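# Return the loose fork to the forks' tray slot

## Task

Place the stray fork into the tray compartment that already holds forks, either resting on top of them or next to them. It must lie flat rather than on its edge, point lengthwise along the compartment, and have its handle facing the same end as the other forks' handles. Every item that started in the tray must still be in its own compartment at the end, and no item may sit in the tray unless it is in the compartment of its own kind. The result only counts if it stays put without the robot holding it, so release the fork and pull the gripper away at the end.

## Robot and tools

Robot: one arm with six revolute joints and a two-finger parallel gripper. Joint order, with the permitted range in radians: waist -6.283 to 6.283, shoulder -2.059 to 2.094, elbow -3.927 to 0.192, forearm roll -6.283 to 6.283, wrist pitch -1.693 to 3.142, wrist roll -6.283 to 6.283. The real end stops may differ from these by up to 0.010 rad either way.

Scene frame: origin on the table surface right under the arm base, +z up, +y to the left when facing along +x. The base itself may sit slightly tilted relative to the table. Positions are in metres, orientation as a quaternion w,x,y,z.

Tool execute_actions takes "actions", a list with zero or one entry, plus an optional "pictures" boolean. An empty list changes nothing and simply reports the state, with camera images. An entry with "rows" is a motion: "rows" holds 1 to 15 rows and "steps" (1 to 15, default 15, at least 4 in practice) sets how many 1/30 s control steps it runs. Each row is one step; if rows run out, the final row keeps repeating. An entry with only "steps" (up to 300) is a wait that ends that many steps after the previous result, counting your reply time.

Each row is exactly 7 numbers for the single arm: six absolute joint target angles in radians, in the joint order above and in the same form as the Joint positions line, then the gripper opening. The opening is a commanded value from -1 (closed) to +1 (fully open, pad gap 0.084 m). These are targets, not offsets. A call is rejected outright, and nothing is sent, if any target exceeds its joint's stated range by more than 0.010 rad while also being further out than that joint's latest reading. Targets past the true stop get clipped to it and the result then notes "joint sent to its limit", possibly about an earlier motion still running.

Motion limits: joint targets advance at most 3.14 rad/s, accelerating over 0.16 s, and all joints are slowed together so they arrive at the same time. Per step, a target can be no more than 0.623 rad from the measured angle, and if the targets would move the hand over 70 mm from where it is measured, all are pulled back proportionally. So large moves take several calls. Between calls the arm keeps heading to your last row until it nearly stops moving or a step is HELD; after that only a fresh action pushes further. The final 4 steps of each action execute after the result is returned, while you are composing the next reply.

Result lines: end_effector_position and end_effector_quat_wxyz give the hand pose in the scene frame, with linear (m/s) and angular (rad/s) velocities; the position can be off, more so at long reach. The reported point lies between the pads when closed, about 2 cm behind the fingertips; fingers extend along gripper +z and close along gripper y, and the tips move roughly 10 mm further forward as they close. Joint positions and Joint velocities list the six joints then the pad gap in metres. grip_measured is the current opening on the -1 to 1 command scale. Joint torques are total drive outputs with per-unit offset, scale and noise, nonzero even in free air. "joint command not followed" means a clearance check altered or blocked targets (mount blocks and posts count as part of the arm). HELD flags steps where your row was not fully applied. MOTOR HOT appears from 65 °C; at 80 °C an OVER-TEMPERATURE FAULT brakes the arm until it cools.

Gripping: command an opening well below grip_measured to hold; the lower, the tighter, up to about 24 N per pad for objects up to about 6 cm wide. Sending back exactly grip_measured still squeezes lightly. Closing fast can overshoot the force and even spring the fingers open. Thin parts under about 0.5 mm get less force at -1.

Tool zoom_image: "camera" is one of cam_head_left, cam_head_right, cam_high, cam_low, cam_wrist; "region" is [x0, y0, x1, y1] in that camera's image pixels, origin top-left, at most 504 by 504. All images are 672x504. Calibration (intrinsics K, distortion D, T_world_to_cam) is given per camera and may be slightly off; the wrist camera's pose follows the reported joints.

Tool finished_scene takes "scene", the current scene number; it is final and reports whether the goal was met, then gives the next task if any.

Cautions: a joint torque reaching its load limit (waist and shoulder 47.5, elbow and forearm roll 28.5, wrist pitch and wrist roll 19 N m, held weight included) triggers a fault: the arm backs off, freezes 10 s and drops the rest of the call. Avoid pressing hard into the table or tray, slamming, dropping or letting the fork slip, and never push anything off the table. Loose objects may occasionally get nudged by outside disturbances. Move smoothly, keep holding loads brief to limit heating, then open the fingers and lift away before ending.

Each tool is called after "Emit:" as name(argument=value, ...) on one line, values as JSON.

## Session

Emit:
execute_actions(actions=[])

Scene clock: 0.00 s of 4500.00 s.
end_effector_position=(+0.4390, +0.0903, +0.3418) grip_measured=+1.00 end_effector_quat_wxyz=(-0.293, +0.852, +0.423, +0.098) end_effector_velocity=(-0.000, -0.000, +0.000) end_effector_angular_velocity=(+0.001, +0.001, -0.000)
Joint positions: [-0.365  0.06  -1.123  0.806  1.595 -1.581  0.084]
Joint velocities: [-0.001 -0.     0.    -0.     0.001  0.    -0.   ]
Joint torques (N m, as the arm reports them, + toward a larger angle): no reading

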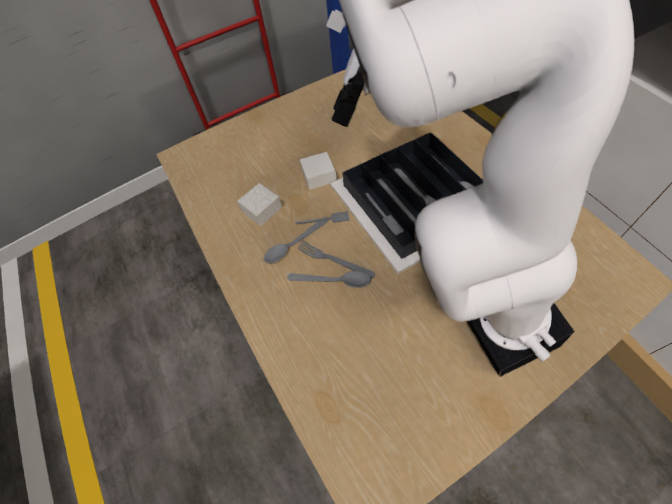

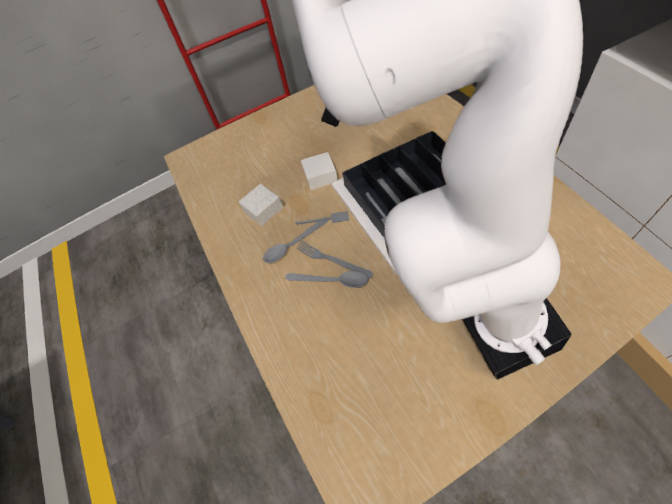

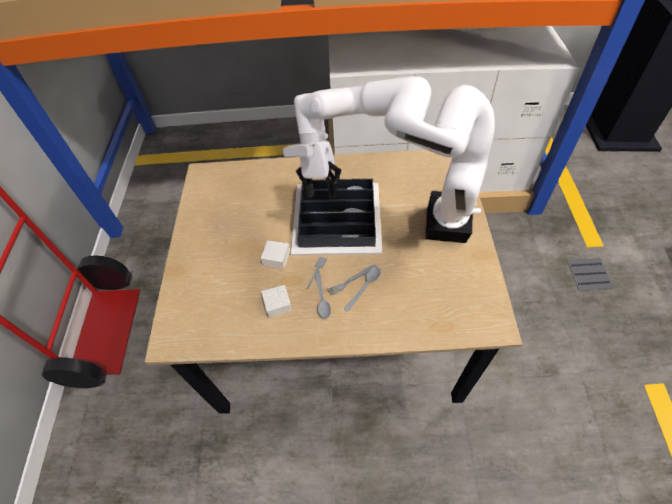

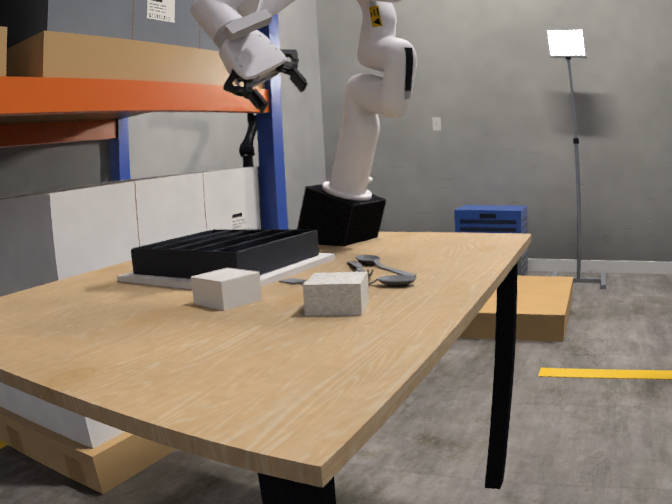

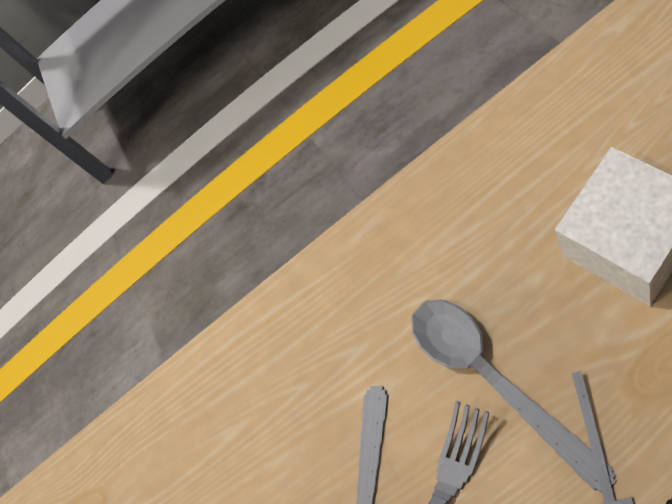

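Emit:
zoom_image(camera="cam_high", region=[270,160,410,330])

Emit:
zoom_image(camera="cam_head_left", region=[230,120,500,310])

Region (270, 160, 410, 330) of cam_high's 672x504 image, scaled by 2.965, with more detail than that image has; it fills the left 415 columns of this view, and the rest is white.

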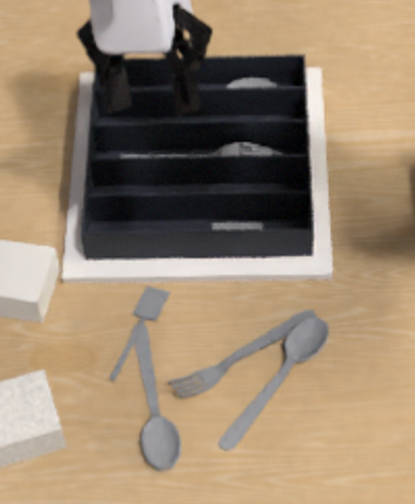

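Region (230, 120, 500, 310) of cam_head_left's 672x504 image, scaled by 1.867, with more detail than that image has; it fills the top 355 rows of this view, and the rest is white.

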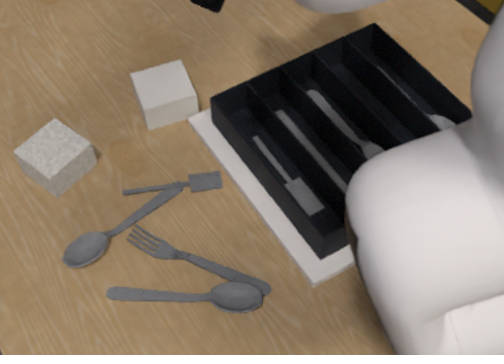

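Emit:
execute_actions(actions=[{"rows":[[-0.2,0.0,-1.0,0,1.0,0,1]],"steps":15}])

Emit:
execute_actions(actions=[{"steps":30}], pictures=true)

Scene clock: 1.33 s of 4500.00 s.
end_effector_position=(+0.4385, -0.0105, +0.2928) grip_measured=+1.00 end_effector_quat_wxyz=(-0.019, +0.952, +0.299, -0.055) end_effector_velocity=(+0.064, -0.369, -0.006) end_effector_angular_velocity=(-2.462, -0.115, -1.144)
Joint positions: [-0.252  0.019 -1.038  0.308  1.19  -1.066  0.084]
Joint velocities: [ 0.377 -0.141  0.272 -2.086 -1.351  2.519  0.   ]
Joint torques (N m, as the arm reports them, + toward a larger angle): [ -5.67 -20.37 -17.32  -0.01  -0.8    0.14]
Steps of this call (steps 1 to 29: nothing new was sent; steps 30 to 40: the first 11 steps of this action). Readings (joint positions):
30: [-0.365 0.060 -1.123 0.806 1.595 -1.581]
31: [-0.364 0.059 -1.123 0.802 1.591 -1.577]
33: [-0.355 0.055 -1.116 0.764 1.554 -1.537]
37: [-0.296 0.035 -1.071 0.530 1.346 -1.305]
40: the state above

Scene clock: 2.33 s of 4500.00 s.
end_effector_position=(+0.4565, -0.0553, +0.3020) grip_measured=+1.00 end_effector_quat_wxyz=(+0.159, +0.980, -0.121, -0.010) end_effector_velocity=(+0.000, -0.000, +0.000) end_effector_angular_velocity=(-0.001, -0.002, -0.003)
Joint positions: [-0.2    0.    -1.     0.     1.    -0.     0.084]
Joint velocities: [-0.    -0.    -0.    -0.    -0.001  0.003 -0.   ]
Joint torques (N m, as the arm reports them, + toward a larger angle): [ -4.4  -19.55 -16.25  -1.47  -1.02   0.46]
Kept back: nothing.
Steps of this call (steps 1 to 4: the last 4 steps of your previous action; steps 5 to 30: the robot went on to your last target). Readings (joint positions):
1: [-0.240 0.015 -1.030 0.242 1.148 -0.981]
2: [-0.230 0.011 -1.023 0.185 1.112 -0.895]
4: [-0.217 0.006 -1.013 0.103 1.062 -0.722]
8: [-0.205 0.002 -1.004 0.030 1.018 -0.378]
30: the state above
camera_calibration (this result's frames):
cam_wrist: T_world_to_cam=[[-0.233381, -0.918963, 0.317869, -0.00716724], [-0.970709, 0.239365, -0.0206921, 0.535363], [-0.0570715, -0.313388, -0.947909, 0.424984], [0, 0, 0, 1]] pos_world=[0.542263, -0.00154882, 0.416202]

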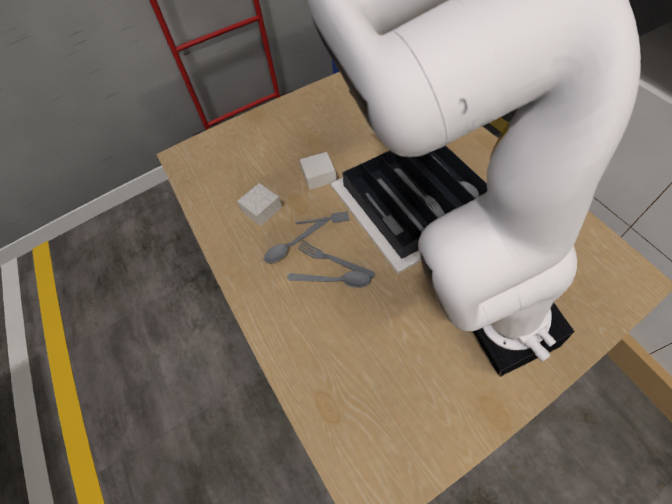

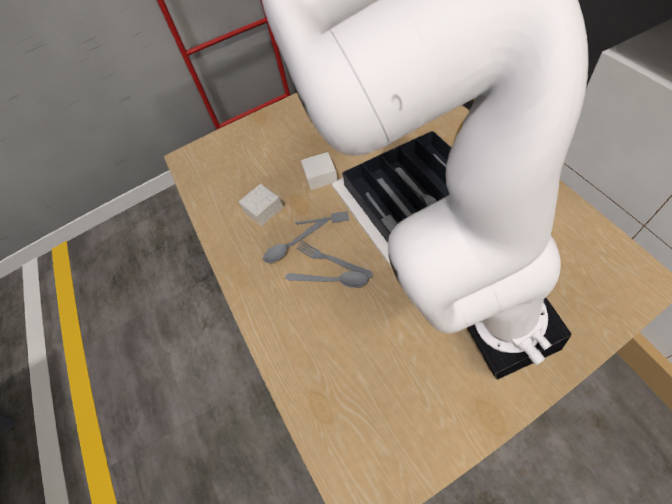

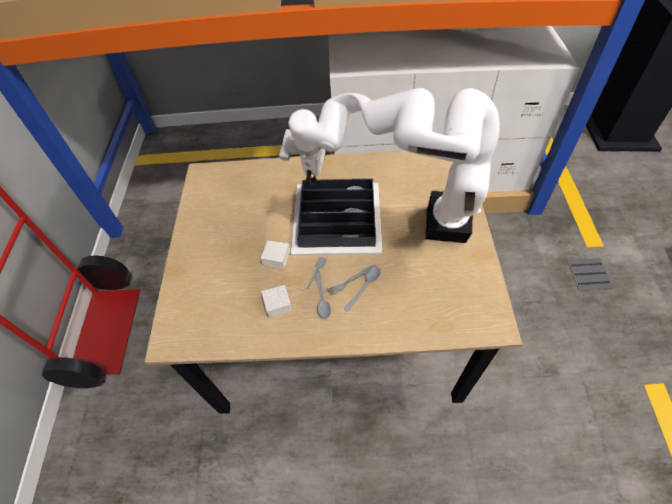

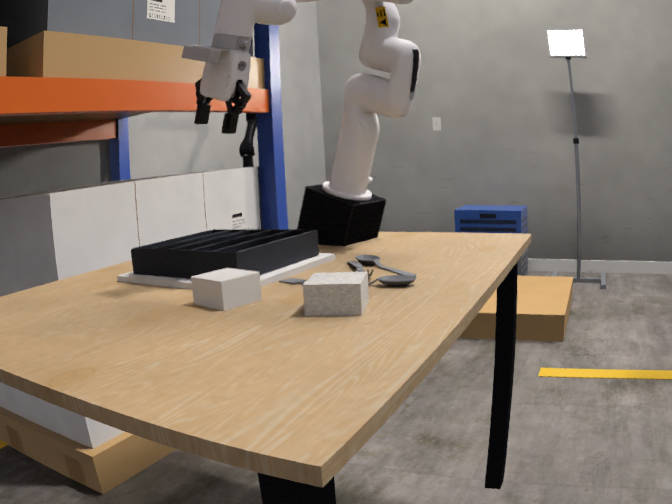

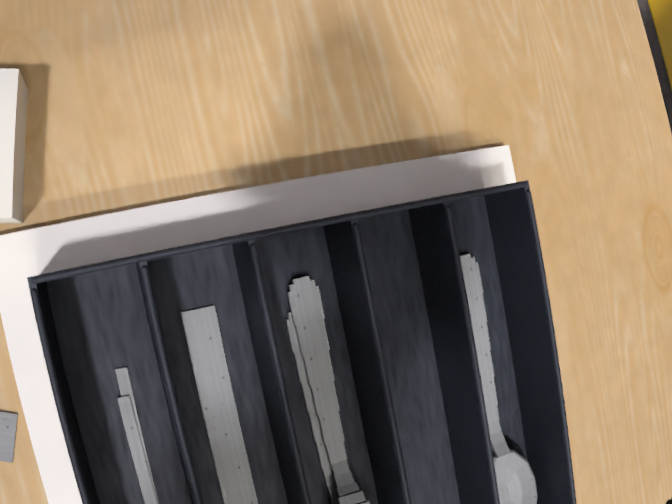

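Emit:
execute_actions(actions=[{"rows":[[0.548,0.2,-0.731,1.064,0.3,-0.93,1]],"steps":15}])

Emit:
execute_actions(actions=[{"steps":25}], pictures=true)

Scene clock: 3.50 s of 4500.00 s.
end_effector_position=(+0.4803, +0.0347, +0.2309) grip_measured=+1.00 end_effector_quat_wxyz=(+0.092, +0.996, +0.004, +0.005) end_effector_velocity=(+0.041, +0.319, -0.219) end_effector_angular_velocity=(+0.433, -0.049, +0.838)
Joint positions: [-0.015  0.055 -0.927  0.186  0.818 -0.186  0.084]
Joint velocities: [ 0.661  0.169  0.227  0.672 -0.601 -0.67  -0.   ]
Joint torques (N m, as the arm reports them, + toward a larger angle): [ -3.96 -21.87 -15.22  -1.13  -1.07   0.32]
Steps of this call (steps 1 to 15: the robot went on to your last target; steps 16 to 24: nothing new was sent; steps 25 to 35: the first 11 steps of this action). Readings (joint positions):
25: [-0.200 0.000 -1.000 0.000 1.000 -0.000]
26: [-0.197 0.001 -0.999 0.004 0.996 -0.004]
28: [-0.167 0.009 -0.987 0.036 0.963 -0.037]
32: [-0.080 0.038 -0.949 0.121 0.879 -0.121]
35: the state above

Scene clock: 4.33 s of 4500.00 s.
end_effector_position=(+0.4248, +0.2314, +0.0781) grip_measured=+1.00 end_effector_quat_wxyz=(-0.035, +0.971, +0.222, +0.075) end_effector_velocity=(-0.018, +0.020, -0.021) end_effector_angular_velocity=(-0.007, -0.075, +0.057)
Joint positions: [ 0.533  0.197 -0.735  1.037  0.314 -0.909  0.084]
Joint velocities: [ 0.131  0.026  0.032  0.26  -0.148 -0.209  0.   ]
Joint torques (N m, as the arm reports them, + toward a larger angle): [ -5.27 -23.16 -11.19  -1.58  -1.46   0.49]
Kept back: nothing.
Steps of this call (steps 1 to 4: the last 4 steps of your previous action; steps 5 to 25: the robot went on to your last target). Readings (joint positions):
1: [0.007 0.060 -0.919 0.209 0.798 -0.209]
2: [0.029 0.066 -0.912 0.232 0.777 -0.232]
4: [0.074 0.077 -0.896 0.283 0.737 -0.283]
8: [0.164 0.101 -0.865 0.402 0.653 -0.401]
25: the state above
camera_calibration (this result's frames):
cam_wrist: T_world_to_cam=[[0.437413, -0.898729, -0.030911, 0.0576676], [-0.889096, -0.42706, -0.164709, 0.562087], [0.134828, 0.0995288, -0.985858, 0.126726], [0, 0, 0, 1]] pos_world=[0.457438, 0.279259, 0.219298]

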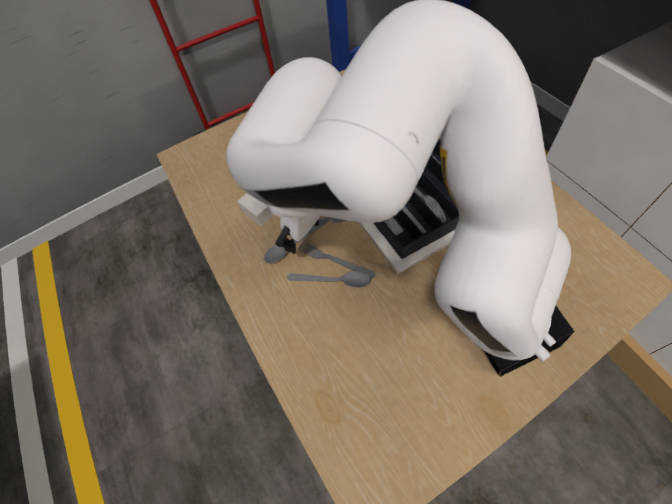

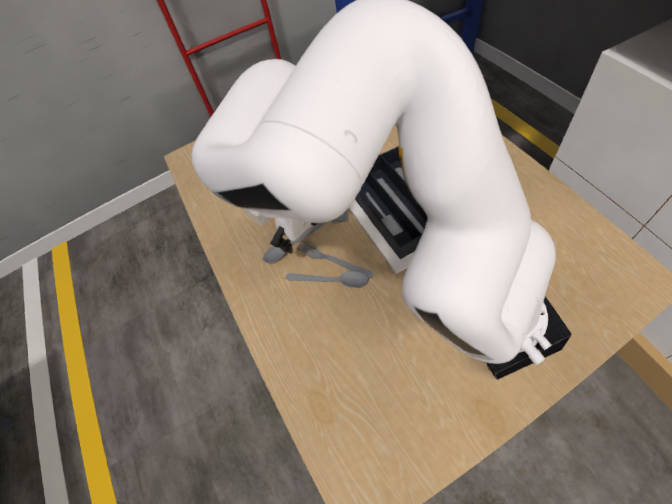

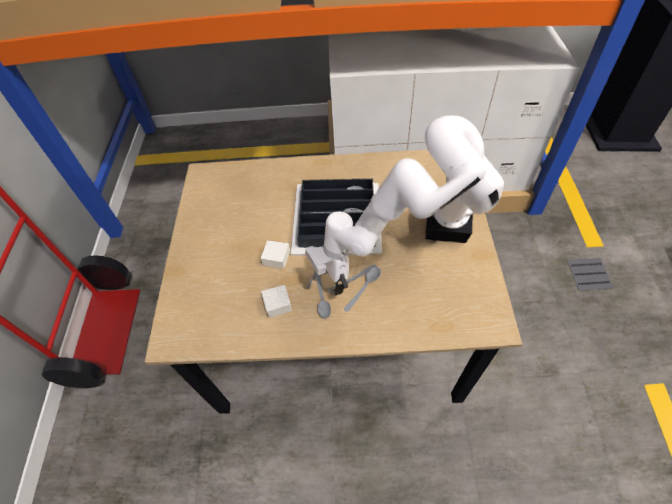

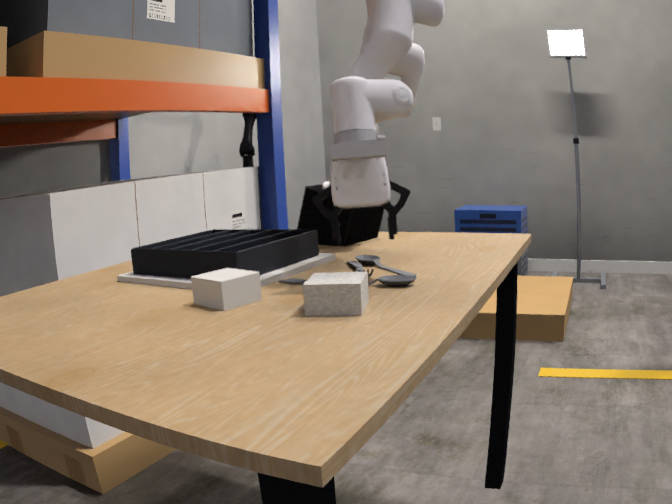

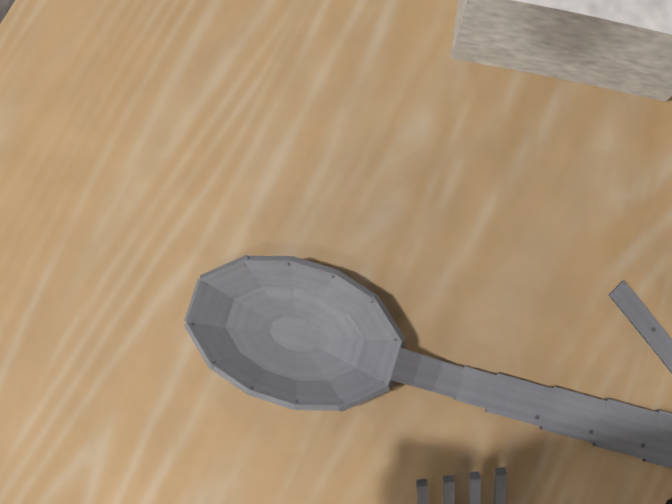

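Emit:
execute_actions(actions=[{"rows":[[0.523,0.17,-0.6,1.064,0.3,-0.93,0.3]],"steps":15}])

Emit:
execute_actions(actions=[{"steps":12}], pictures=true)

Scene clock: 4.97 s of 4500.00 s.
end_effector_position=(+0.3770, +0.1908, +0.0599) grip_measured=+0.29 end_effector_quat_wxyz=(-0.018, +0.978, +0.203, +0.037) end_effector_velocity=(-0.016, -0.015, +0.001) end_effector_angular_velocity=(-0.015, +0.015, -0.015)
Joint positions: [ 0.524  0.172 -0.608  1.064  0.3   -0.93   0.056]
Joint velocities: [-0.011 -0.03   0.057 -0.001 -0.004 -0.    -0.   ]
Joint torques (N m, as the arm reports them, + toward a larger angle): [ -3.04 -20.2   -9.49  -1.26  -1.3    0.39]
Steps of this call (steps 1 to 8: the robot went on to your last target; steps 9 to 19: the first 11 steps of this action). Readings (joint positions):
9: [0.546 0.199 -0.731 1.062 0.301 -0.929]
10: [0.546 0.198 -0.729 1.063 0.300 -0.929]
12: [0.539 0.189 -0.698 1.063 0.300 -0.930]
16: [0.527 0.177 -0.621 1.064 0.301 -0.930]
19: the state above

Scene clock: 5.37 s of 4500.00 s.
end_effector_position=(+0.3740, +0.1884, +0.0593) grip_measured=+0.29 end_effector_quat_wxyz=(-0.017, +0.979, +0.202, +0.035) end_effector_velocity=(-0.001, -0.001, -0.001) end_effector_angular_velocity=(-0.001, +0.003, -0.002)
Joint positions: [ 0.523  0.17  -0.6    1.064  0.3   -0.93   0.056]
Joint velocities: [-0.001 -0.     0.003  0.     0.001 -0.     0.   ]
Joint torques (N m, as the arm reports them, + toward a larger angle): [ -3.29 -20.49  -8.97  -1.02  -1.3   -0.09]
Kept back: nothing.
Steps of this call (steps 1 to 4: the last 4 steps of your previous action; steps 5 to 12: the robot went on to your last target). Readings (joint positions):
1: [0.524 0.171 -0.607 1.064 0.300 -0.930]
2: [0.524 0.171 -0.605 1.064 0.300 -0.930]
4: [0.523 0.170 -0.603 1.064 0.300 -0.930]
8: [0.523 0.170 -0.601 1.064 0.300 -0.930]
12: the state above
camera_calibration (this result's frames):
cam_wrist: T_world_to_cam=[[0.397466, -0.917493, -0.0150858, 0.0581792], [-0.915248, -0.395206, -0.0783116, 0.494135], [0.0658884, 0.0449335, -0.996815, 0.156016], [0, 0, 0, 1]] pos_world=[0.418852, 0.241654, 0.195093]

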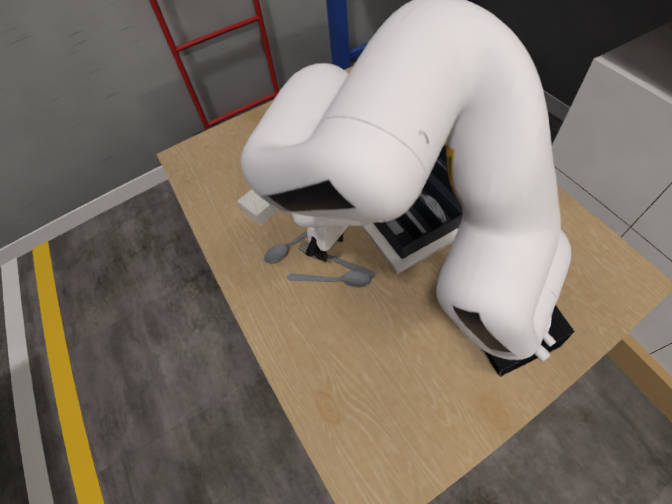

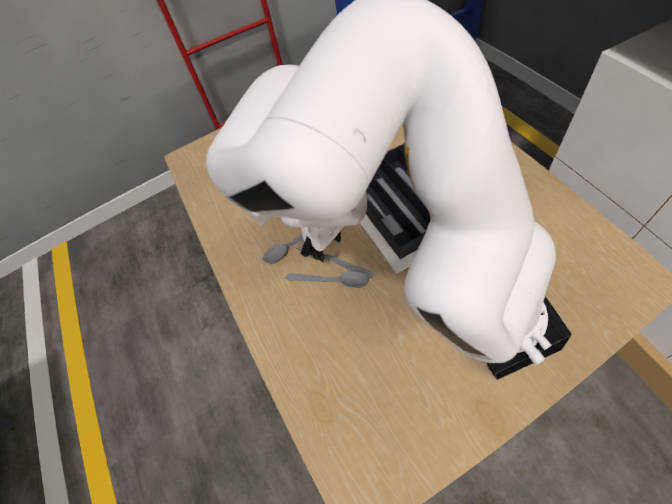

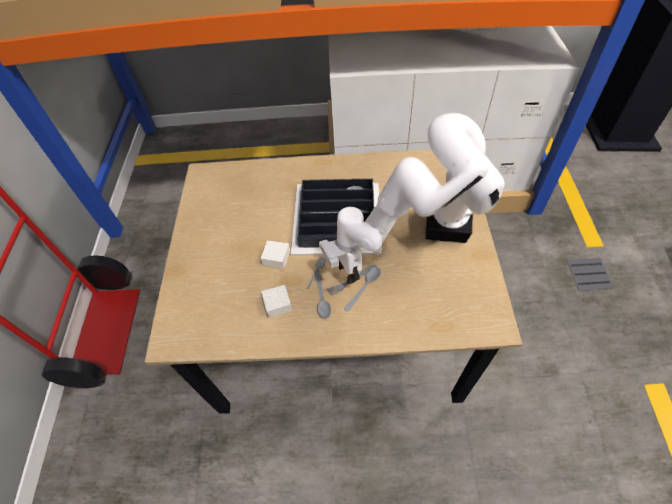

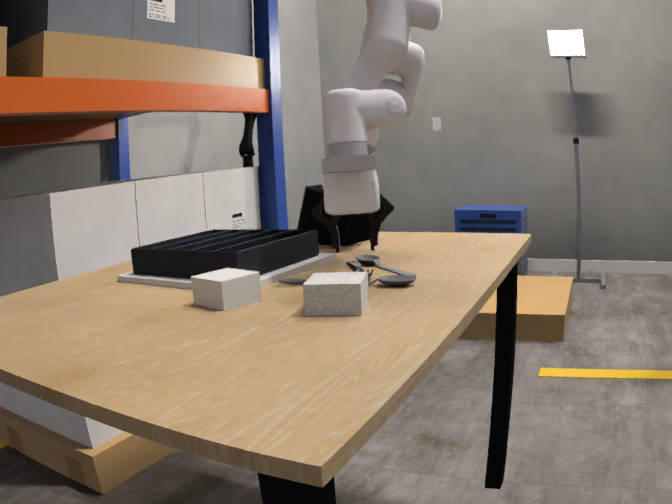

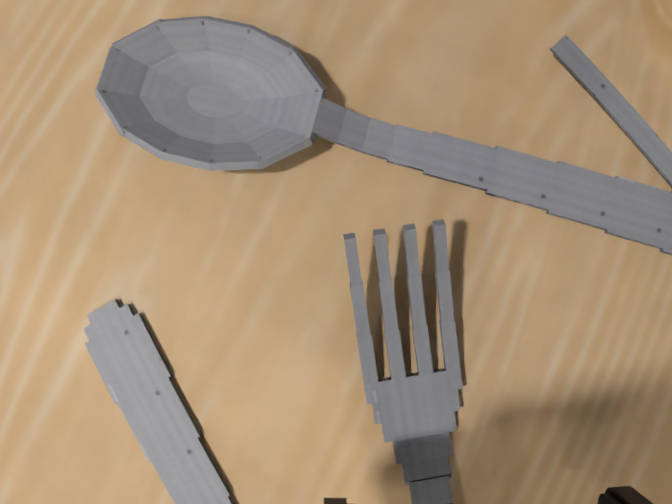

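Emit:
execute_actions(actions=[{"rows":[[0.535,0.287,-0.673,1.064,0.3,-0.93,0.3]],"steps":15}])

Emit:
execute_actions(actions=[{"steps":8}], pictures=true)

Scene clock: 5.93 s of 4500.00 s.
end_effector_position=(+0.3762, +0.1873, +0.0321) grip_measured=+0.29 end_effector_quat_wxyz=(-0.011, +0.979, +0.202, +0.014) end_effector_velocity=(+0.010, +0.004, -0.012) end_effector_angular_velocity=(-0.004, +0.004, +0.005)
Joint positions: [ 0.534  0.28  -0.668  1.064  0.3   -0.93   0.056]
Joint velocities: [ 0.006  0.061 -0.055 -0.    -0.003  0.     0.   ]
Joint torques (N m, as the arm reports them, + toward a larger angle): [ -2.67 -22.06  -8.56  -0.79  -0.65   0.29]
Steps of this call (steps 1 to 6: the robot went on to your last target; steps 7 to 17: the first 11 steps of this action). Readings (joint positions):
7: [0.523 0.170 -0.600 1.064 0.300 -0.930]
8: [0.523 0.173 -0.602 1.064 0.300 -0.930]
10: [0.527 0.204 -0.623 1.064 0.300 -0.930]
14: [0.533 0.268 -0.659 1.064 0.300 -0.930]
17: the state above

Scene clock: 6.20 s of 4500.00 s.
end_effector_position=(+0.3768, +0.1876, +0.0308) grip_measured=+0.29 end_effector_quat_wxyz=(-0.011, +0.979, +0.202, +0.013) end_effector_velocity=(-0.000, -0.000, -0.002) end_effector_angular_velocity=(-0.001, +0.003, -0.000)
Joint positions: [ 0.535  0.286 -0.673  1.064  0.3   -0.93   0.056]
Joint velocities: [ 0.001  0.007 -0.004  0.     0.001  0.    -0.   ]
Joint torques (N m, as the arm reports them, + toward a larger angle): [ -2.49 -21.88  -8.25  -0.99  -1.52   0.12]
Kept back: nothing.
Steps of this call (steps 1 to 4: the last 4 steps of your previous action; steps 5 to 8: the robot went on to your last target). Readings (joint positions):
1: [0.534 0.282 -0.669 1.064 0.300 -0.930]
2: [0.535 0.283 -0.670 1.064 0.300 -0.930]
4: [0.535 0.285 -0.672 1.064 0.300 -0.930]
8: the state above
camera_calibration (this result's frames):
cam_wrist: T_world_to_cam=[[0.397242, -0.917622, -0.0129799, 0.0559565], [-0.91737, -0.396666, -0.0329877, 0.493806], [0.0251216, 0.0250115, -0.999371, 0.146626], [0, 0, 0, 1]] pos_world=[0.427091, 0.243556, 0.16355]

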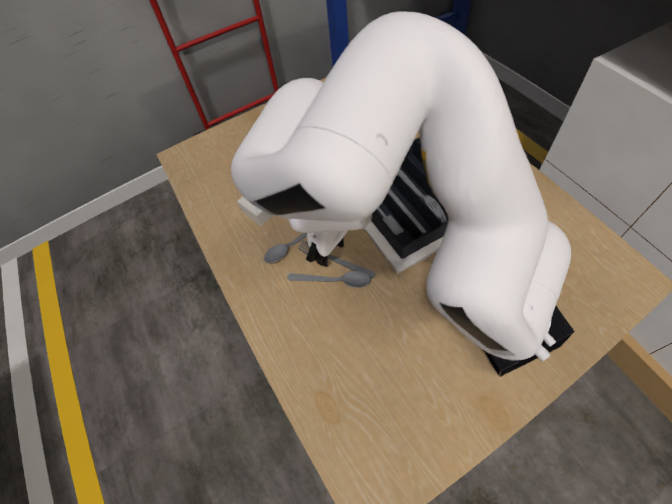

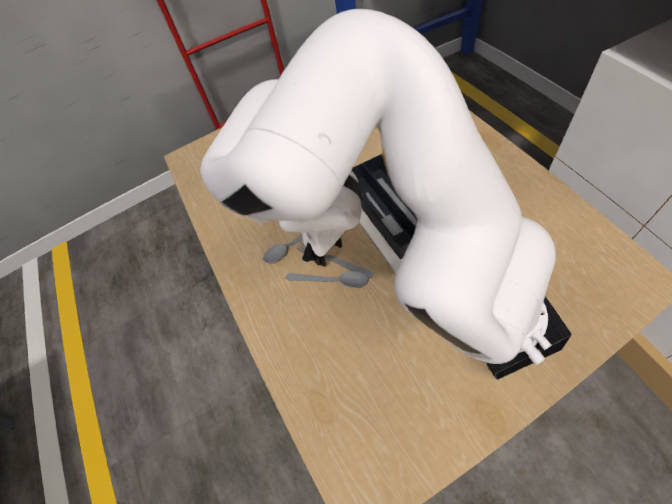

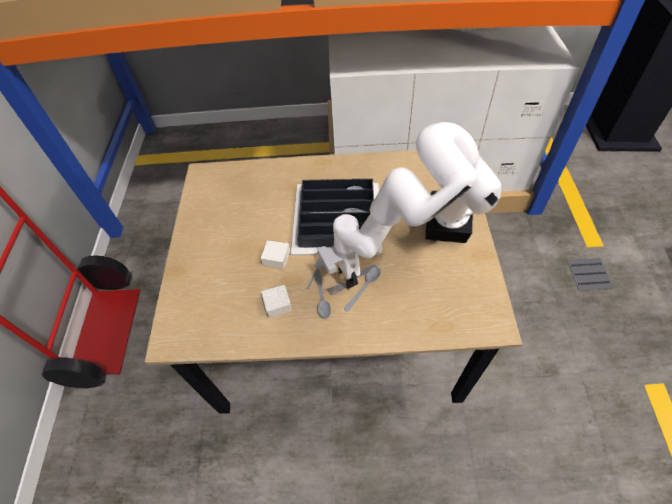

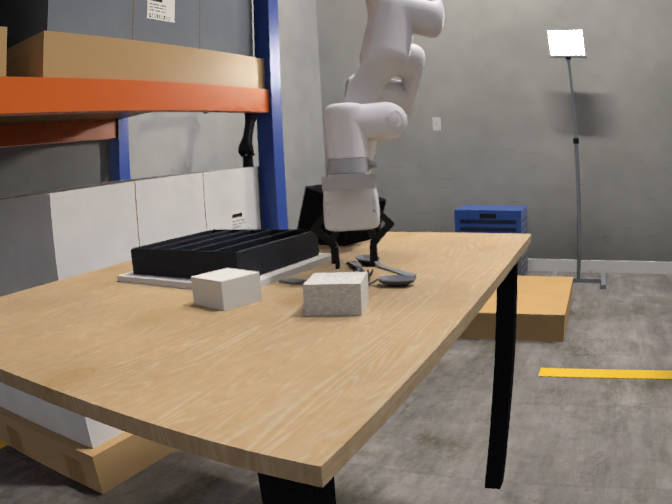

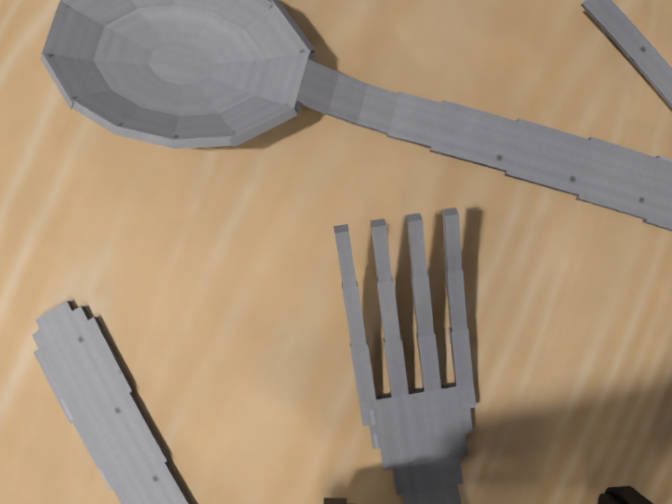

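Emit:
execute_actions(actions=[{"rows":[[0.535,0.32,-0.693,1.064,0.3,-0.93,0.3],[0.535,0.32,-0.693,1.064,0.3,-0.93,0.3],[0.535,0.32,-0.693,1.064,0.3,-0.93,0.3],[0.535,0.32,-0.693,1.064,0.3,-0.93,0.3],[0.535,0.32,-0.693,1.064,0.3,-0.93,0.3],[0.535,0.32,-0.693,1.064,0.3,-0.93,0.3],[0.535,0.32,-0.693,1.064,0.3,-0.93,0],[0.535,0.32,-0.693,1.064,0.3,-0.93,-0.3],[0.535,0.32,-0.693,1.064,0.3,-0.93,-0.6],[0.535,0.32,-0.693,1.064,0.3,-0.93,-1]],"steps":15}])

Emit:
execute_actions(actions=[{"steps":15}])

Emit:
execute_actions(actions=[{"rows":[[0.535,0.05,-0.75,1.064,0.3,-0.93,-1]],"steps":15}], pictures=true)

Scene clock: 6.70 s of 4500.00 s.
end_effector_position=(+0.3776, +0.1858, +0.0228) grip_measured=-0.44 end_effector_quat_wxyz=(-0.009, +0.980, +0.201, +0.007) end_effector_velocity=(+0.006, +0.003, -0.000) end_effector_angular_velocity=(+0.003, -0.008, +0.002)
Joint positions: [ 0.535  0.318 -0.692  1.064  0.3   -0.93   0.025]
Joint velocities: [ 0.     0.009 -0.017 -0.    -0.002 -0.    -0.217]
Joint torques (N m, as the arm reports them, + toward a larger angle): [ -3.35 -21.69  -7.52  -0.94  -1.18   0.3 ]
Steps of this call (steps 1 to 4: the robot went on to your last target; steps 5 to 15: the first 11 steps of this action). Readings (joint positions):
5: [0.535 0.287 -0.673 1.064 0.300 -0.930]
6: [0.535 0.289 -0.675 1.064 0.300 -0.930]
8: [0.535 0.302 -0.683 1.064 0.300 -0.930]
12: [0.535 0.316 -0.690 1.064 0.300 -0.930]
15: the state above

Scene clock: 7.20 s of 4500.00 s.
end_effector_position=(+0.3779, +0.1857, +0.0225) grip_measured=-0.74 end_effector_quat_wxyz=(-0.009, +0.980, +0.201, +0.007) end_effector_velocity=(-0.000, -0.000, -0.000) end_effector_angular_velocity=(-0.001, +0.001, -0.001)
Joint positions: [ 0.535  0.32  -0.693  1.064  0.3   -0.93   0.011]
Joint velocities: [-0.     0.001  0.     0.    -0.     0.     0.   ]
Joint torques (N m, as the arm reports them, + toward a larger angle): [ -2.23 -20.14  -7.06  -0.87  -0.74   0.15]
Kept back: nothing.
Steps of this call (steps 1 to 4: the last 4 steps of your previous action; steps 5 to 15: the robot went on to your last target). Readings (joint positions):
1: [0.535 0.318 -0.693 1.064 0.300 -0.930]
2: [0.535 0.319 -0.693 1.064 0.300 -0.930]
4: [0.535 0.319 -0.693 1.064 0.300 -0.930]
8: [0.535 0.319 -0.693 1.064 0.300 -0.930]
15: the state above
The arm was judged still, so your last target was given up. Only a new action makes it travel on or press farther. Fingers that are still opening or closing keep moving.

Scene clock: 7.57 s of 4500.00 s.
end_effector_position=(+0.4368, +0.2422, +0.1017) grip_measured=-0.74 end_effector_quat_wxyz=(-0.042, +0.967, +0.226, +0.106) end_effector_velocity=(+0.171, +0.182, +0.299) end_effector_angular_velocity=(+0.349, -0.619, +0.178)
Joint positions: [ 0.535  0.141 -0.731  1.064  0.3   -0.93   0.011]
Joint velocities: [-0.002 -0.608 -0.125  0.    -0.     0.    -0.   ]
Joint torques (N m, as the arm reports them, + toward a larger angle): [ -2.89 -22.66 -11.93  -0.96  -1.33   0.15]
Steps of this call (steps 1 to 11: the first 11 steps of this action). Readings (joint positions):
1: [0.535 0.319 -0.693 1.064 0.300 -0.930]
2: [0.535 0.317 -0.693 1.064 0.300 -0.930]
4: [0.535 0.289 -0.695 1.064 0.301 -0.930]
8: [0.535 0.201 -0.719 1.064 0.300 -0.930]
11: the state above
camera_calibration (this result's frames):
cam_wrist: T_world_to_cam=[[0.446496, -0.894328, -0.0286048, 0.0576514], [-0.874127, -0.429135, -0.227478, 0.58162], [0.191165, 0.126572, -0.973363, 0.114884], [0, 0, 0, 1]] pos_world=[0.460706, 0.286611, 0.245779]

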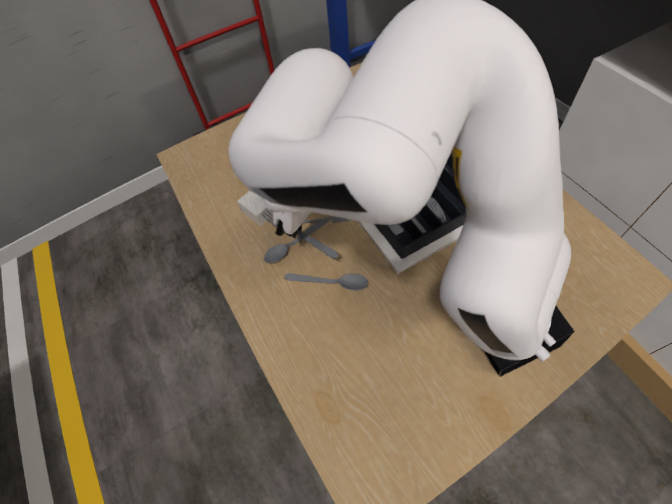

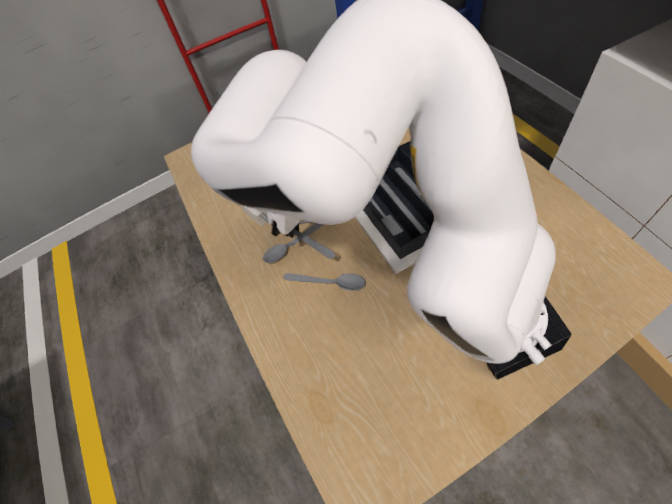

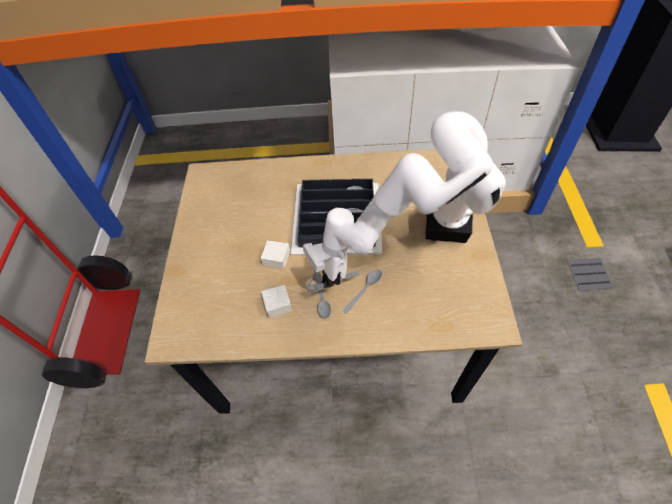

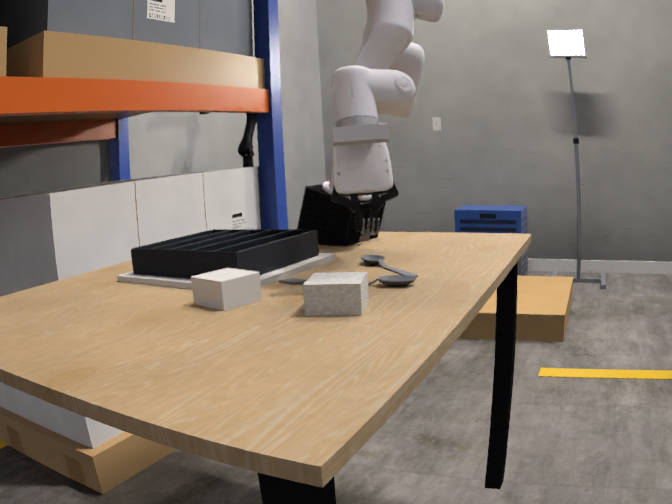

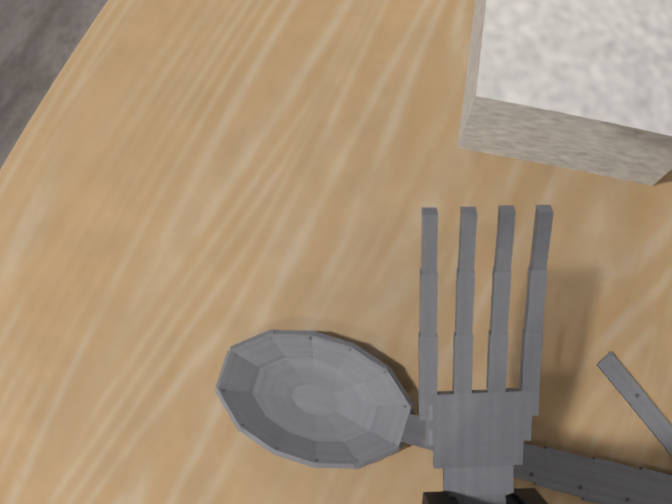

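Emit:
execute_actions(actions=[{"rows":[[0.4,0.05,-0.8,1.0,0.35,-0.5,-1],[0.4,0.05,-0.8,1.0,0.35,-0.5,-1],[0.4,0.05,-0.8,1.0,0.35,-0.5,-1],[0.4,0.05,-0.8,1.0,0.35,-0.5,-1],[0.4,0.05,-0.8,1.0,0.35,-0.5,-1],[0.4,0.05,-0.8,1.0,0.35,-0.5,-1],[-0.305,0.25,-0.76,0.628,0.557,2.29,-1]],"steps":15}])

Emit:
execute_actions(actions=[{"steps":45}], pictures=true)

Scene clock: 8.53 s of 4500.00 s.
end_effector_position=(+0.4926, +0.2106, +0.1646) grip_measured=-0.74 end_effector_quat_wxyz=(-0.067, +0.986, +0.037, +0.150) end_effector_velocity=(-0.001, -0.402, -0.101) end_effector_angular_velocity=(-0.177, +0.439, -0.825)
Joint positions: [ 0.379  0.07  -0.782  0.978  0.357 -0.57   0.011]
Joint velocities: [-0.75   0.288  0.097 -0.465  0.275  0.489  0.   ]
Joint torques (N m, as the arm reports them, + toward a larger angle): [ -5.13 -22.   -12.76  -0.79  -1.42   0.03]
Steps of this call (steps 1 to 4: the last 4 steps of your previous action; steps 5 to 18: the robot went on to your last target; steps 19 to 29: the first 11 steps of this action). Readings (joint positions):
19: [0.535 0.051 -0.750 1.064 0.300 -0.930]
20: [0.534 0.051 -0.750 1.063 0.301 -0.926]
22: [0.523 0.051 -0.754 1.058 0.306 -0.886]
26: [0.451 0.051 -0.780 1.023 0.331 -0.673]
29: the state above

Scene clock: 10.03 s of 4500.00 s.
end_effector_position=(+0.4215, -0.1035, +0.1511) grip_measured=-0.74 end_effector_quat_wxyz=(+0.042, -0.074, +0.996, -0.019) end_effector_velocity=(-0.001, -0.001, -0.000) end_effector_angular_velocity=(+0.149, -0.052, -1.704)
Joint positions: [-0.304  0.25  -0.76   0.628  0.557  2.111  0.011]
Joint velocities: [-0.003  0.001  0.001 -0.001  0.001  1.709 -0.   ]
Joint torques (N m, as the arm reports them, + toward a larger angle): [ -4.87 -21.47 -13.45  -1.25  -0.89  -0.13]
Kept back: nothing.
Steps of this call (steps 1 to 4: the last 4 steps of your previous action; steps 5 to 45: the robot went on to your last target). Readings (joint positions):
1: [0.354 0.079 -0.779 0.963 0.366 -0.555]
2: [0.331 0.087 -0.777 0.950 0.374 -0.538]
4: [0.283 0.100 -0.776 0.924 0.389 -0.488]
8: [0.182 0.126 -0.773 0.873 0.417 -0.381]
45: the state above
camera_calibration (this result's frames):
cam_wrist: T_world_to_cam=[[-0.146808, 0.988351, -0.0401229, 0.203387], [0.985674, 0.149574, 0.0779425, -0.339039], [0.0830359, -0.0281055, -0.99615, 0.24266], [0, 0, 0, 1]] pos_world=[0.343891, -0.143486, 0.276312]

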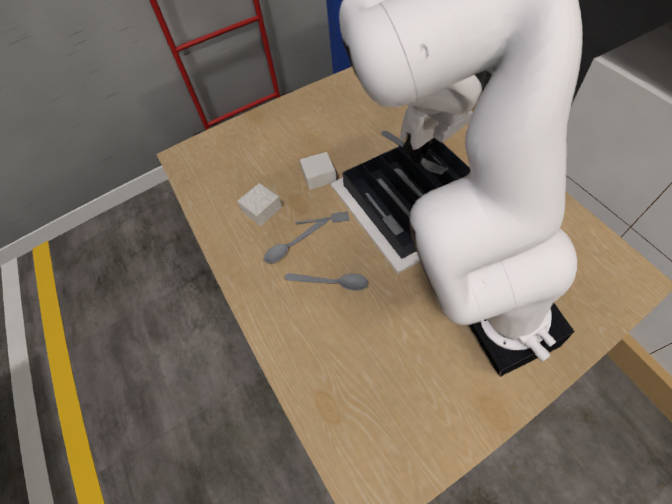

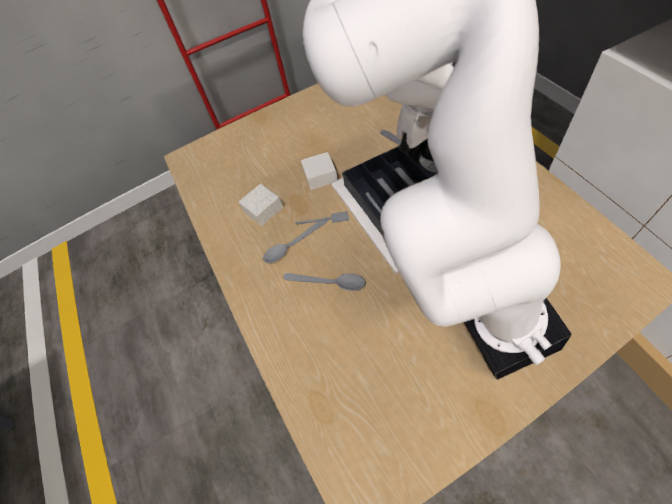

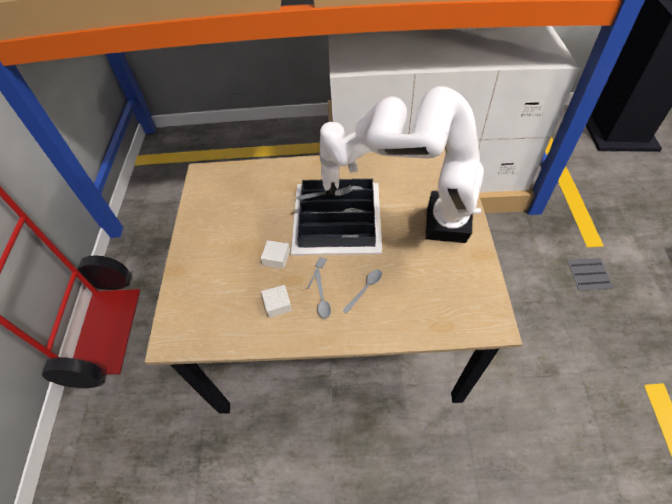

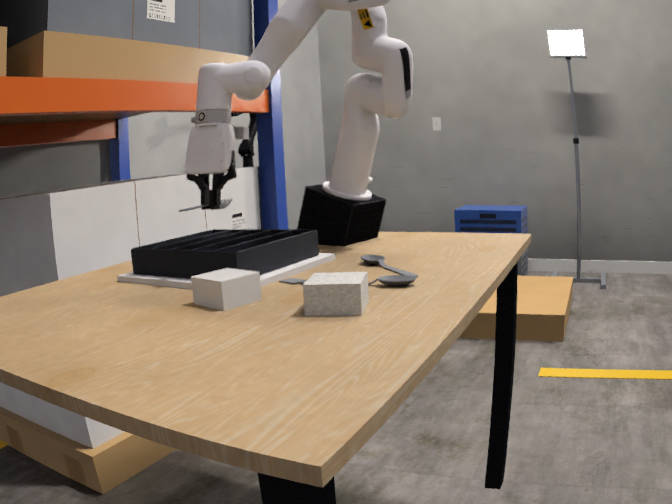

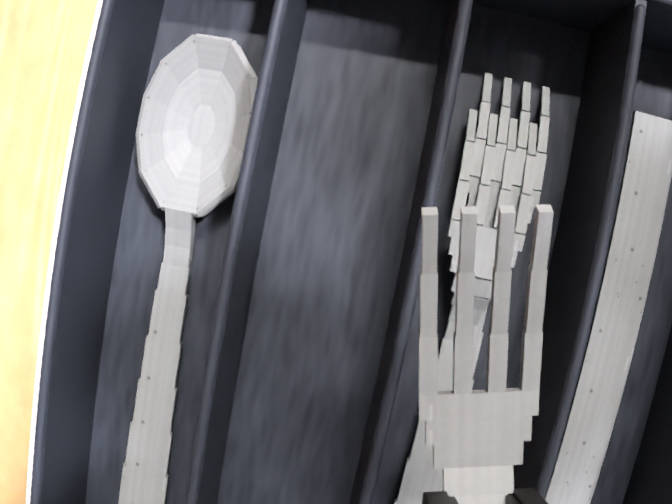

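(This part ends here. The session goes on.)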